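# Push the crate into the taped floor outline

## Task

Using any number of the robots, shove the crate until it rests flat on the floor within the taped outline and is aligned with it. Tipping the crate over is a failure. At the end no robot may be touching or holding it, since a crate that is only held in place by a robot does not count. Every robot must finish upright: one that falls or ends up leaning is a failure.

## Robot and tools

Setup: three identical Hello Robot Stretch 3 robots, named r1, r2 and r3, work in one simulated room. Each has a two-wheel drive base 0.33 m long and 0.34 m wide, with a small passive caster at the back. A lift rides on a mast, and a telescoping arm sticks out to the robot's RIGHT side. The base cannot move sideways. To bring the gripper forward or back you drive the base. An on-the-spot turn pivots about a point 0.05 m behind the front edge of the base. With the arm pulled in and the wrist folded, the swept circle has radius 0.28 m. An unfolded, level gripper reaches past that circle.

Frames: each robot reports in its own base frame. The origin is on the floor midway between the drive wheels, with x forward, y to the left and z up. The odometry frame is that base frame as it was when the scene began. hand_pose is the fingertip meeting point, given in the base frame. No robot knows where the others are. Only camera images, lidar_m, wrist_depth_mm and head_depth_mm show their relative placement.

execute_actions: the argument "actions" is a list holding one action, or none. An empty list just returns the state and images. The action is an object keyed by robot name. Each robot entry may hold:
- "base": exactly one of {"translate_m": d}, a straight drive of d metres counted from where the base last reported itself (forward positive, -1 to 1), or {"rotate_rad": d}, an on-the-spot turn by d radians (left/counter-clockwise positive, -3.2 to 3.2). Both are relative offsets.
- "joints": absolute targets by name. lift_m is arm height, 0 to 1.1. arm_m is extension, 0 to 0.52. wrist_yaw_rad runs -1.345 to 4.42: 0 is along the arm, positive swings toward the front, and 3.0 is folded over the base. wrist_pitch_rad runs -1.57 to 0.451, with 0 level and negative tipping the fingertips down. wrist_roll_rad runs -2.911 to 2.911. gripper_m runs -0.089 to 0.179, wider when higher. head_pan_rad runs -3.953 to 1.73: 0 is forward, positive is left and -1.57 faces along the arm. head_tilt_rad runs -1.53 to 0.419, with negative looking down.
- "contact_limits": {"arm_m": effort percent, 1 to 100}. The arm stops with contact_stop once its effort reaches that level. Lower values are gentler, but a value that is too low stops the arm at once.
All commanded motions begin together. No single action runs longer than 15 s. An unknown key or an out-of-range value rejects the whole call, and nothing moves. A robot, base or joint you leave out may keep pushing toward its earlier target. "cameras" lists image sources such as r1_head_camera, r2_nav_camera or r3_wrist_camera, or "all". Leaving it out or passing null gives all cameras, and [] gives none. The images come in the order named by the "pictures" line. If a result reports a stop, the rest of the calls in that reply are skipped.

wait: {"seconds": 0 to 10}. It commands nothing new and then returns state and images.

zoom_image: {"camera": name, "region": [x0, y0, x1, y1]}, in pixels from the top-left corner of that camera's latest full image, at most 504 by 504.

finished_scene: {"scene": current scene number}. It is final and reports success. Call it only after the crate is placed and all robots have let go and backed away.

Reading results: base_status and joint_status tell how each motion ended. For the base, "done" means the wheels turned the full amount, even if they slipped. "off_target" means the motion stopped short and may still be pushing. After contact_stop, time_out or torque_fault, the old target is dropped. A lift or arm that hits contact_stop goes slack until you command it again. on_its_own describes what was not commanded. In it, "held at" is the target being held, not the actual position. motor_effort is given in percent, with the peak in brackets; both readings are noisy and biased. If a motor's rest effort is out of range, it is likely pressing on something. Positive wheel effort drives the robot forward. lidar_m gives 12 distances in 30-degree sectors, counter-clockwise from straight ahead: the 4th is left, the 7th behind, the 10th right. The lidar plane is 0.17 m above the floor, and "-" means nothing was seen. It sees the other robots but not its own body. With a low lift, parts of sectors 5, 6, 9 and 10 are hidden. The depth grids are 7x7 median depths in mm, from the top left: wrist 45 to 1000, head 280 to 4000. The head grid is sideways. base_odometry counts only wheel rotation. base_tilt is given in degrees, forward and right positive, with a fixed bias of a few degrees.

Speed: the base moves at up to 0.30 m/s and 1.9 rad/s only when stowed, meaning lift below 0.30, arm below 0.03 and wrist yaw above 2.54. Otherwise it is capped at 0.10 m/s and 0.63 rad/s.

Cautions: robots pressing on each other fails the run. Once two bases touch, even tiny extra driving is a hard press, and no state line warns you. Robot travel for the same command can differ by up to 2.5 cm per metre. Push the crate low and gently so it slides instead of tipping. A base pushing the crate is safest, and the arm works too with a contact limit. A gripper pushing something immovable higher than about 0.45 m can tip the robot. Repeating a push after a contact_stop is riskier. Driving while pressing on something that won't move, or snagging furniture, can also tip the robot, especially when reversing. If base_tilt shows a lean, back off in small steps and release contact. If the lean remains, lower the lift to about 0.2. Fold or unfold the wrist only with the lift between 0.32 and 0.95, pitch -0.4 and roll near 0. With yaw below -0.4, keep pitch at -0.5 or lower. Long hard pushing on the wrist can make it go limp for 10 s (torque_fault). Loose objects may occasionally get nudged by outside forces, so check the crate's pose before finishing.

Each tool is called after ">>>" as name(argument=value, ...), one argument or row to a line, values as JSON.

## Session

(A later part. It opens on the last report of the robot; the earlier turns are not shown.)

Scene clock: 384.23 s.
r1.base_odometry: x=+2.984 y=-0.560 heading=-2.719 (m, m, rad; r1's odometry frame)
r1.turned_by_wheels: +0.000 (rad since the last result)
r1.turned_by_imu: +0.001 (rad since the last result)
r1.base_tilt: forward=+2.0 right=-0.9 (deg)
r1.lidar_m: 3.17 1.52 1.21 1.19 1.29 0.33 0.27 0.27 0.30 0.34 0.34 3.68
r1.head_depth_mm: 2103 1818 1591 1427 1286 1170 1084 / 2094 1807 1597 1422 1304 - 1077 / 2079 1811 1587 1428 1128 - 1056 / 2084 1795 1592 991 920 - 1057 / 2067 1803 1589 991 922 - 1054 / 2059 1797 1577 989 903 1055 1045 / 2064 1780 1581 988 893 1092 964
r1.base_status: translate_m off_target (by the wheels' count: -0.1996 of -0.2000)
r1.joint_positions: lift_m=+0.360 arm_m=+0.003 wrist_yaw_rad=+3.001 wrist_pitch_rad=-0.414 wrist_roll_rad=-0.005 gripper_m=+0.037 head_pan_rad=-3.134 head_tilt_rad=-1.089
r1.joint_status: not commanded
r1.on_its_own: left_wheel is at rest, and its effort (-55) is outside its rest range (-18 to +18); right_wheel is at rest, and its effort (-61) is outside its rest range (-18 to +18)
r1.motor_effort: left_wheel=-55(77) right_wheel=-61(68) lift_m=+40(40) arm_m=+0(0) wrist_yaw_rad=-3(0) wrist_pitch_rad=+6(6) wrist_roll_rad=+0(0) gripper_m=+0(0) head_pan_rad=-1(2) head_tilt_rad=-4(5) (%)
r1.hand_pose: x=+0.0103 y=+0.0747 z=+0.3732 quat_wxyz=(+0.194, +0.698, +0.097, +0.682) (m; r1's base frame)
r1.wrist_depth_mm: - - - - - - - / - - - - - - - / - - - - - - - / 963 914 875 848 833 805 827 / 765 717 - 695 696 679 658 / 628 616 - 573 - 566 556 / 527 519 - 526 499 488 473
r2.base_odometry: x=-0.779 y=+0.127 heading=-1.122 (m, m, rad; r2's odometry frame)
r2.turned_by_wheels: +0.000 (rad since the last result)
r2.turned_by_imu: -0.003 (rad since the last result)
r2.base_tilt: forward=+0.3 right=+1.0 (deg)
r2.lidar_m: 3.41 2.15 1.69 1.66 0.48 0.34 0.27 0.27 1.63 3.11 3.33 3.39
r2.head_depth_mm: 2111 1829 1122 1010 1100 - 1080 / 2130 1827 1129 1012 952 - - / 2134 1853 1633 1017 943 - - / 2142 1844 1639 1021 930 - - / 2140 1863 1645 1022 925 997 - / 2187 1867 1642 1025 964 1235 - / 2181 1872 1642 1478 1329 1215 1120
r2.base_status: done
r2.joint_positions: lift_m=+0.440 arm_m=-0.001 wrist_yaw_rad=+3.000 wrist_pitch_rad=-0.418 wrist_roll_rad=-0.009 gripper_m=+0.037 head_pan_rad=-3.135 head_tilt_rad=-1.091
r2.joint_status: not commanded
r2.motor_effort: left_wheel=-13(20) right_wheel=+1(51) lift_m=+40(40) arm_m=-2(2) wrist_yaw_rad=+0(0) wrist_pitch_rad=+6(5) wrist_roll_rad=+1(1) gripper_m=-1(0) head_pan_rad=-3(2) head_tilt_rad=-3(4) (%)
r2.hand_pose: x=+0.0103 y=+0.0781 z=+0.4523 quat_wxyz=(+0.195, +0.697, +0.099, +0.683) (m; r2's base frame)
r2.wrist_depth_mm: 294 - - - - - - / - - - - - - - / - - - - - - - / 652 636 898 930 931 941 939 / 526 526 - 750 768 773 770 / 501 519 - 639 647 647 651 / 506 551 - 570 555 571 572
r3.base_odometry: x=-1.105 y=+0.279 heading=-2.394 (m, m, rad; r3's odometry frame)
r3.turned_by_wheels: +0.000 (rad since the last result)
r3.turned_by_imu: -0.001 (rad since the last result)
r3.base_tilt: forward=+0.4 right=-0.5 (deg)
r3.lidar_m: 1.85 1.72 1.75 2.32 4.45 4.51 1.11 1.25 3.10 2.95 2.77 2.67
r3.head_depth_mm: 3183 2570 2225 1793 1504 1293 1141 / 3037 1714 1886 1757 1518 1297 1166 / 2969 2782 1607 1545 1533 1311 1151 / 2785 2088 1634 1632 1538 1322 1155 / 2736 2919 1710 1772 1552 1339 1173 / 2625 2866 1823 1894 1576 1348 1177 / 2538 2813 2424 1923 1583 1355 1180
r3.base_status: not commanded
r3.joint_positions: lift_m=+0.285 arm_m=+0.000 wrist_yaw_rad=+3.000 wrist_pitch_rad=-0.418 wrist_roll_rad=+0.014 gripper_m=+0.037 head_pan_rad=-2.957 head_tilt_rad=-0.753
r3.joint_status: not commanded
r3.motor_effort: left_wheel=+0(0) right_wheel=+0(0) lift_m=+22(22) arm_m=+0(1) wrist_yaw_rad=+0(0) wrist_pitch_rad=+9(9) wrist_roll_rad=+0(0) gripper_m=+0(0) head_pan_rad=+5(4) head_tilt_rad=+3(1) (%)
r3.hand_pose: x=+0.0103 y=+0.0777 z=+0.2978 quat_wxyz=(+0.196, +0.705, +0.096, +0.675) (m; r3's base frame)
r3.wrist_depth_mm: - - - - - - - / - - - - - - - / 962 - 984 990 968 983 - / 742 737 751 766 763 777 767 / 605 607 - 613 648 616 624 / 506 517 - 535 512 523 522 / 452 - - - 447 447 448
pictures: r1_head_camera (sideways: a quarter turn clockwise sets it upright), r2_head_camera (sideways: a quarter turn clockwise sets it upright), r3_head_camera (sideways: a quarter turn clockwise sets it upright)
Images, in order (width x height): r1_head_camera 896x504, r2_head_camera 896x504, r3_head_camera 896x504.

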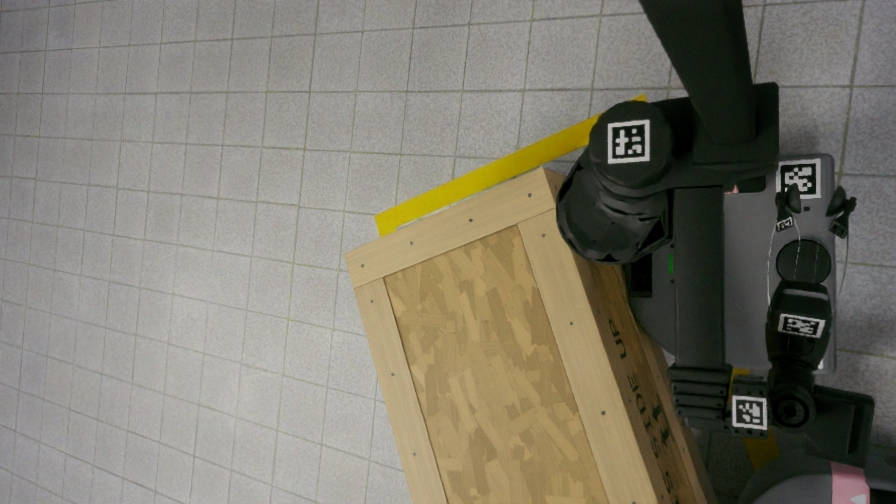

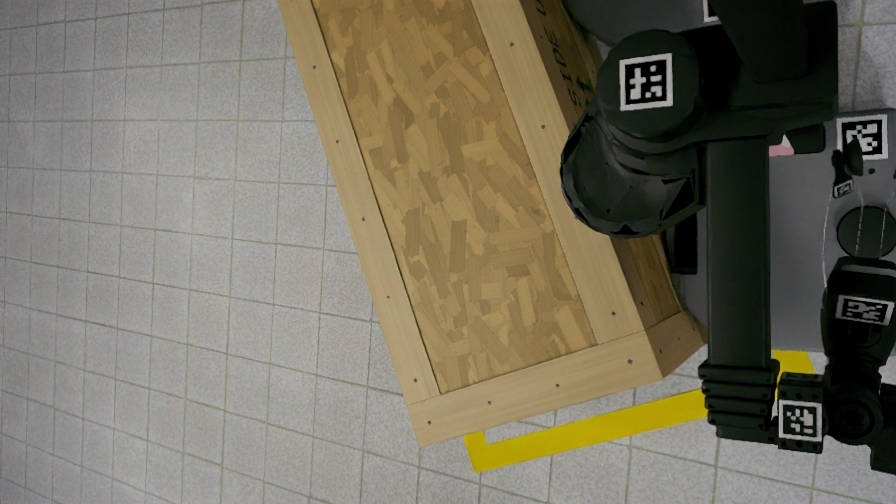

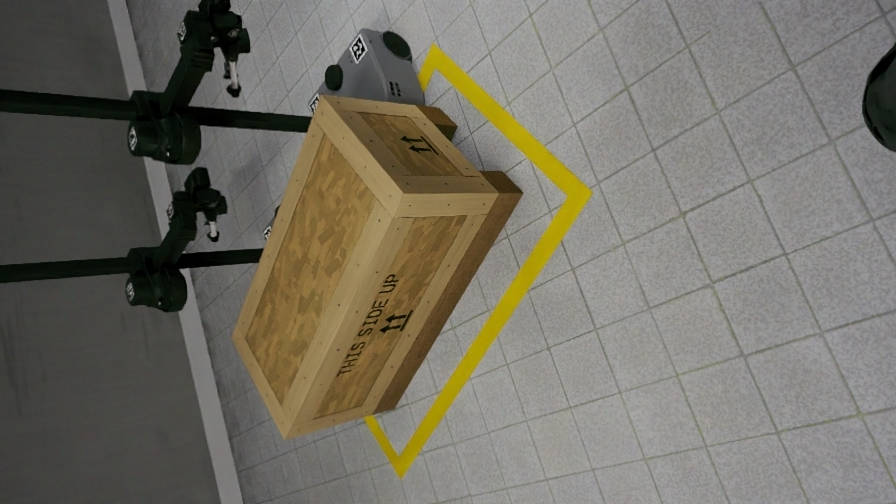

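Looks centred. Move clear and verify.

>>> execute_actions(
  actions=[
    {"r1":{"base":{"translate_m":0.06},"joints":{"lift_m":0.285}},"r2":{"base":{"translate_m":0.06},"joints":{"lift_m":0.29}}},
  ],
  cameras=[],
)

>>> execute_actions(
  actions=[
    {"r1":{"base":{"translate_m":0.6},"joints":{"head_tilt_rad":-0.9,"head_pan_rad":-2.9}},"r2":{"base":{"translate_m":0.6},"joints":{"head_tilt_rad":-0.9}}},
  ],
  cameras=["r1_head_camera","r2_head_camera","r3_head_camera"],
)

Scene clock: 391.40 s.
r1.base_odometry: x=+2.929 y=-0.585 heading=-2.719 (m, m, rad; r1's odometry frame)
r1.turned_by_wheels: +0.000 (rad since the last result)
r1.turned_by_imu: +0.000 (rad since the last result)
r1.base_tilt: forward=+1.9 right=-1.0 (deg)
r1.lidar_m: 3.19 1.51 1.20 1.18 1.28 0.40 0.33 0.33 0.37 0.34 0.35 3.63
r1.head_depth_mm: 2105 1816 1593 1429 1293 1169 1081 / 2097 1803 1603 1430 1287 1200 1079 / 2084 1811 1599 1418 1288 - 1055 / 2075 1808 1593 991 1011 - 1053 / 2069 1797 1590 990 978 - 1052 / 2069 1792 1577 989 931 1187 1054 / 2062 1787 1583 990 904 1149 968
r1.base_status: done
r1.joint_positions: lift_m=+0.285 arm_m=+0.003 wrist_yaw_rad=+3.001 wrist_pitch_rad=-0.414 wrist_roll_rad=-0.005 gripper_m=+0.037 head_pan_rad=-3.134 head_tilt_rad=-1.089
r1.joint_status: all done
r1.motor_effort: left_wheel=-1(50) right_wheel=+1(51) lift_m=+21(34) arm_m=+0(0) wrist_yaw_rad=-1(1) wrist_pitch_rad=+6(6) wrist_roll_rad=+0(0) gripper_m=+0(0) head_pan_rad=-1(1) head_tilt_rad=-4(5) (%)
r1.hand_pose: x=+0.0103 y=+0.0747 z=+0.2989 quat_wxyz=(+0.194, +0.698, +0.097, +0.682) (m; r1's base frame)
r1.wrist_depth_mm: - - - - - - - / - - - - - - - / - - - - 967 917 872 / 801 764 747 732 725 702 687 / 629 613 - 588 587 575 560 / 522 522 - 505 - 475 465 / 442 - - - 426 415 410
r2.base_odometry: x=-0.753 y=+0.073 heading=-1.122 (m, m, rad; r2's odometry frame)
r2.turned_by_wheels: +0.000 (rad since the last result)
r2.turned_by_imu: +0.000 (rad since the last result)
r2.base_tilt: forward=+0.3 right=+0.8 (deg)
r2.lidar_m: 3.35 2.14 1.68 1.65 0.48 0.40 0.33 0.33 1.68 3.12 3.34 3.32
r2.head_depth_mm: 2105 1828 1127 1019 1190 1092 1096 / 2139 1842 1129 1013 1203 - - / 2126 1829 1130 1015 1015 - - / 2159 1836 1632 1018 961 - - / 2141 1856 1646 1020 949 1213 - / 2160 1877 1651 1038 1284 1228 1135 / 2171 1870 1651 1480 1339 1219 1116
r2.base_status: done
r2.joint_positions: lift_m=+0.290 arm_m=-0.001 wrist_yaw_rad=+3.000 wrist_pitch_rad=-0.418 wrist_roll_rad=-0.009 gripper_m=+0.037 head_pan_rad=-3.135 head_tilt_rad=-1.091
r2.joint_status: all done
r2.motor_effort: left_wheel=+2(9) right_wheel=-1(3) lift_m=+24(35) arm_m=-2(2) wrist_yaw_rad=+0(0) wrist_pitch_rad=+5(6) wrist_roll_rad=+1(1) gripper_m=+0(0) head_pan_rad=-2(4) head_tilt_rad=-3(4) (%)
r2.hand_pose: x=+0.0103 y=+0.0781 z=+0.3030 quat_wxyz=(+0.195, +0.697, +0.099, +0.683) (m; r2's base frame)
r2.wrist_depth_mm: - - - - - - - / - - - - - - - / 511 516 852 869 870 873 919 / 408 419 670 667 677 685 701 / 435 457 - 563 567 571 579 / 460 490 - - 473 485 488 / - - - - 415 423 423
r3.base_odometry: x=-1.105 y=+0.279 heading=-2.394 (m, m, rad; r3's odometry frame)
r3.turned_by_wheels: +0.000 (rad since the last result)
r3.turned_by_imu: -0.001 (rad since the last result)
r3.base_tilt: forward=+0.4 right=-0.6 (deg)
r3.lidar_m: 1.84 1.72 1.75 2.31 4.42 4.51 1.11 1.25 3.11 2.93 2.77 2.68
r3.head_depth_mm: 3196 2960 1909 1795 1503 1295 1141 / 2979 1701 1880 1756 1528 1309 1168 / 2925 2993 1609 1550 1528 1316 1154 / 2816 2204 1629 1622 1540 1325 1161 / 2747 2952 1704 1771 1558 1325 1166 / 2636 2912 1827 1886 1568 1349 1172 / 2535 2804 2395 1905 1580 1354 1184
r3.base_status: not commanded
r3.joint_positions: lift_m=+0.285 arm_m=+0.000 wrist_yaw_rad=+3.000 wrist_pitch_rad=-0.418 wrist_roll_rad=+0.014 gripper_m=+0.037 head_pan_rad=-2.957 head_tilt_rad=-0.753
r3.joint_status: not commanded
r3.motor_effort: left_wheel=+0(0) right_wheel=+1(0) lift_m=+23(23) arm_m=-1(1) wrist_yaw_rad=-1(0) wrist_pitch_rad=+9(9) wrist_roll_rad=+0(0) gripper_m=+0(1) head_pan_rad=+4(4) head_tilt_rad=+2(1) (%)
r3.hand_pose: x=+0.0103 y=+0.0777 z=+0.2978 quat_wxyz=(+0.196, +0.705, +0.096, +0.675) (m; r3's base frame)
r3.wrist_depth_mm: - - - - - - - / - - - - - - - / 983 - 941 995 990 - 988 / 730 727 759 770 766 768 774 / 601 596 - 601 651 608 632 / 503 515 - 526 521 524 518 / 452 - - - 447 449 449
pictures: none
No camera images: the call's "cameras" was empty. Leave "cameras" out to get every camera's image.

Scene clock: 395.10 s.
r1.base_odometry: x=+2.382 y=-0.831 heading=-2.719 (m, m, rad; r1's odometry frame)
r1.turned_by_wheels: +0.000 (rad since the last result)
r1.turned_by_imu: -0.001 (rad since the last result)
r1.base_tilt: forward=+1.8 right=-1.1 (deg)
r1.lidar_m: 2.99 1.42 1.13 1.12 1.20 1.82 0.89 0.89 2.32 0.36 0.36 3.08
r1.head_depth_mm: 3112 2370 1926 1610 1388 1223 1092 / 3108 2393 1428 1507 1396 1219 - / 3081 2349 1347 1403 1387 1240 - / 3060 2366 1347 1379 1391 1222 - / 3076 2356 1346 1351 1389 1219 - / 3077 2346 1349 1319 1382 1216 1106 / 3068 2358 1345 1293 1387 1218 1087
r1.base_status: done
r1.joint_positions: lift_m=+0.285 arm_m=+0.003 wrist_yaw_rad=+3.001 wrist_pitch_rad=-0.414 wrist_roll_rad=-0.005 gripper_m=+0.037 head_pan_rad=-2.907 head_tilt_rad=-0.902
r1.joint_status: all done
r1.motor_effort: left_wheel=-1(12) right_wheel=+1(9) lift_m=+21(21) arm_m=+0(0) wrist_yaw_rad=+0(0) wrist_pitch_rad=+6(6) wrist_roll_rad=+0(0) gripper_m=+0(1) head_pan_rad=+3(16) head_tilt_rad=+0(10) (%)
r1.hand_pose: x=+0.0103 y=+0.0747 z=+0.2989 quat_wxyz=(+0.194, +0.698, +0.097, +0.682) (m; r1's base frame)
r1.wrist_depth_mm: - - - - - - - / - - - - - - - / - - - - 957 928 877 / 788 775 748 735 712 692 672 / 636 613 - 598 612 575 553 / 526 515 - 511 - 477 476 / 446 - - - 416 417 415
r2.base_odometry: x=-0.492 y=-0.467 heading=-1.122 (m, m, rad; r2's odometry frame)
r2.turned_by_wheels: +0.000 (rad since the last result)
r2.turned_by_imu: +0.004 (rad since the last result)
r2.base_tilt: forward=+0.2 right=+1.0 (deg)
r2.lidar_m: 4.30 2.06 1.62 1.59 0.49 1.09 0.90 2.11 3.23 3.18 3.42 2.75
r2.head_depth_mm: 3125 2426 1423 1601 1435 1269 1098 / 3163 2427 1392 1572 1442 1272 - / 3171 2441 1385 1481 1446 1272 - / 3176 2448 1396 1396 1451 1279 1179 / 3208 2464 1401 1393 1460 1284 1162 / 3228 2469 1954 1698 1454 1285 1147 / 3273 2500 2031 1702 1470 1284 1153
r2.base_status: done
r2.joint_positions: lift_m=+0.290 arm_m=-0.001 wrist_yaw_rad=+3.000 wrist_pitch_rad=-0.418 wrist_roll_rad=-0.009 gripper_m=+0.037 head_pan_rad=-3.135 head_tilt_rad=-0.902
r2.joint_status: all done
r2.motor_effort: left_wheel=+2(13) right_wheel=-1(7) lift_m=+24(25) arm_m=-2(2) wrist_yaw_rad=+0(0) wrist_pitch_rad=+5(6) wrist_roll_rad=+0(1) gripper_m=+1(1) head_pan_rad=-3(2) head_tilt_rad=+0(16) (%)
r2.hand_pose: x=+0.0103 y=+0.0781 z=+0.3029 quat_wxyz=(+0.195, +0.697, +0.099, +0.683) (m; r2's base frame)
r2.wrist_depth_mm: - - - - - - - / - - - - - - - / 508 515 851 850 860 903 890 / 422 426 668 684 684 696 696 / 456 472 - 558 567 565 575 / 460 497 - - 475 484 483 / - - - - 417 418 422
r3.base_odometry: x=-1.105 y=+0.279 heading=-2.394 (m, m, rad; r3's odometry frame)
r3.turned_by_wheels: +0.000 (rad since the last result)
r3.turned_by_imu: -0.001 (rad since the last result)
r3.base_tilt: forward=+0.4 right=-0.6 (deg)
r3.lidar_m: 1.84 1.72 1.75 2.32 4.43 2.20 1.12 1.24 3.10 2.94 2.77 2.67
r3.head_depth_mm: 3260 2669 2228 1803 1510 1294 1137 / 2981 2412 2177 1749 1509 1303 1168 / 2936 3022 1621 1549 1538 1313 1151 / 2831 3000 1637 1647 1541 1323 1160 / 2687 2936 1698 1780 1550 1334 1168 / 2611 2888 1817 1878 1571 1347 1177 / 2567 2817 2402 1917 1591 1347 1186
r3.base_status: not commanded
r3.joint_positions: lift_m=+0.285 arm_m=+0.000 wrist_yaw_rad=+3.000 wrist_pitch_rad=-0.418 wrist_roll_rad=+0.014 gripper_m=+0.037 head_pan_rad=-2.957 head_tilt_rad=-0.753
r3.joint_status: not commanded
r3.motor_effort: left_wheel=+0(0) right_wheel=+0(0) lift_m=+23(22) arm_m=-1(1) wrist_yaw_rad=+0(1) wrist_pitch_rad=+9(8) wrist_roll_rad=+0(0) gripper_m=+1(0) head_pan_rad=+4(5) head_tilt_rad=+1(2) (%)
r3.hand_pose: x=+0.0103 y=+0.0777 z=+0.2978 quat_wxyz=(+0.196, +0.705, +0.096, +0.675) (m; r3's base frame)
r3.wrist_depth_mm: - - - - - - - / - - - - - - - / 960 - 980 980 998 989 989 / 722 727 744 739 775 753 790 / 590 604 - 606 626 621 617 / 498 509 - 529 516 515 527 / 449 - - - 447 448 453
pictures: r1_head_camera (sideways: a quarter turn clockwise sets it upright), r2_head_camera (sideways: a quarter turn clockwise sets it upright), r3_head_camera (sideways: a quarter turn clockwise sets it upright)
Images, in order (width x height): r1_head_camera 896x504, r2_head_camera 896x504, r3_head_camera 896x504.

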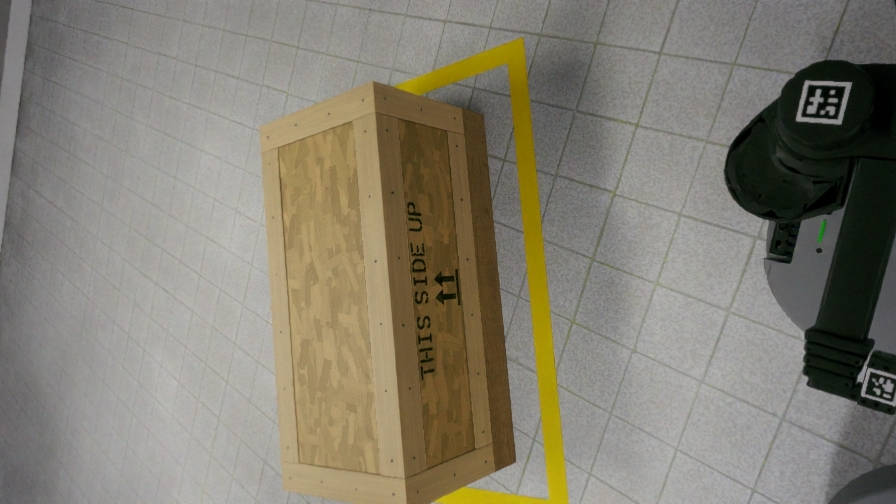

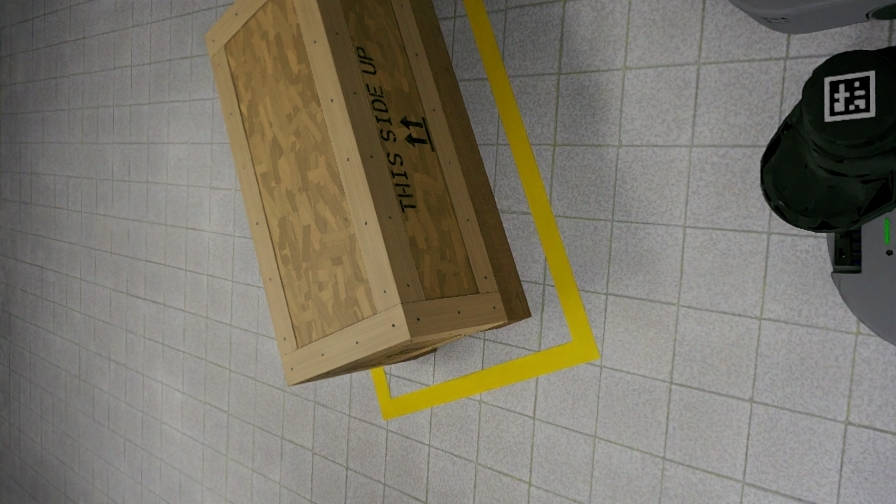

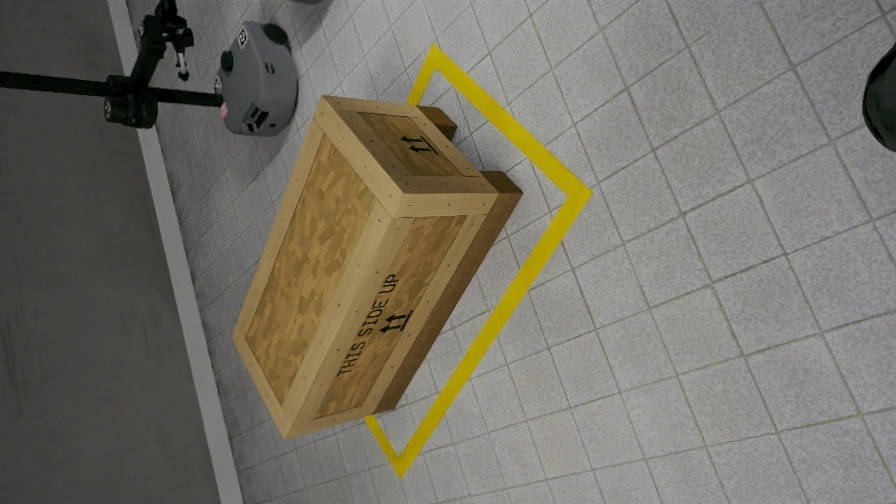

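>>> finished_scene(
  scene=2,
)

The scene is finished: the task was done.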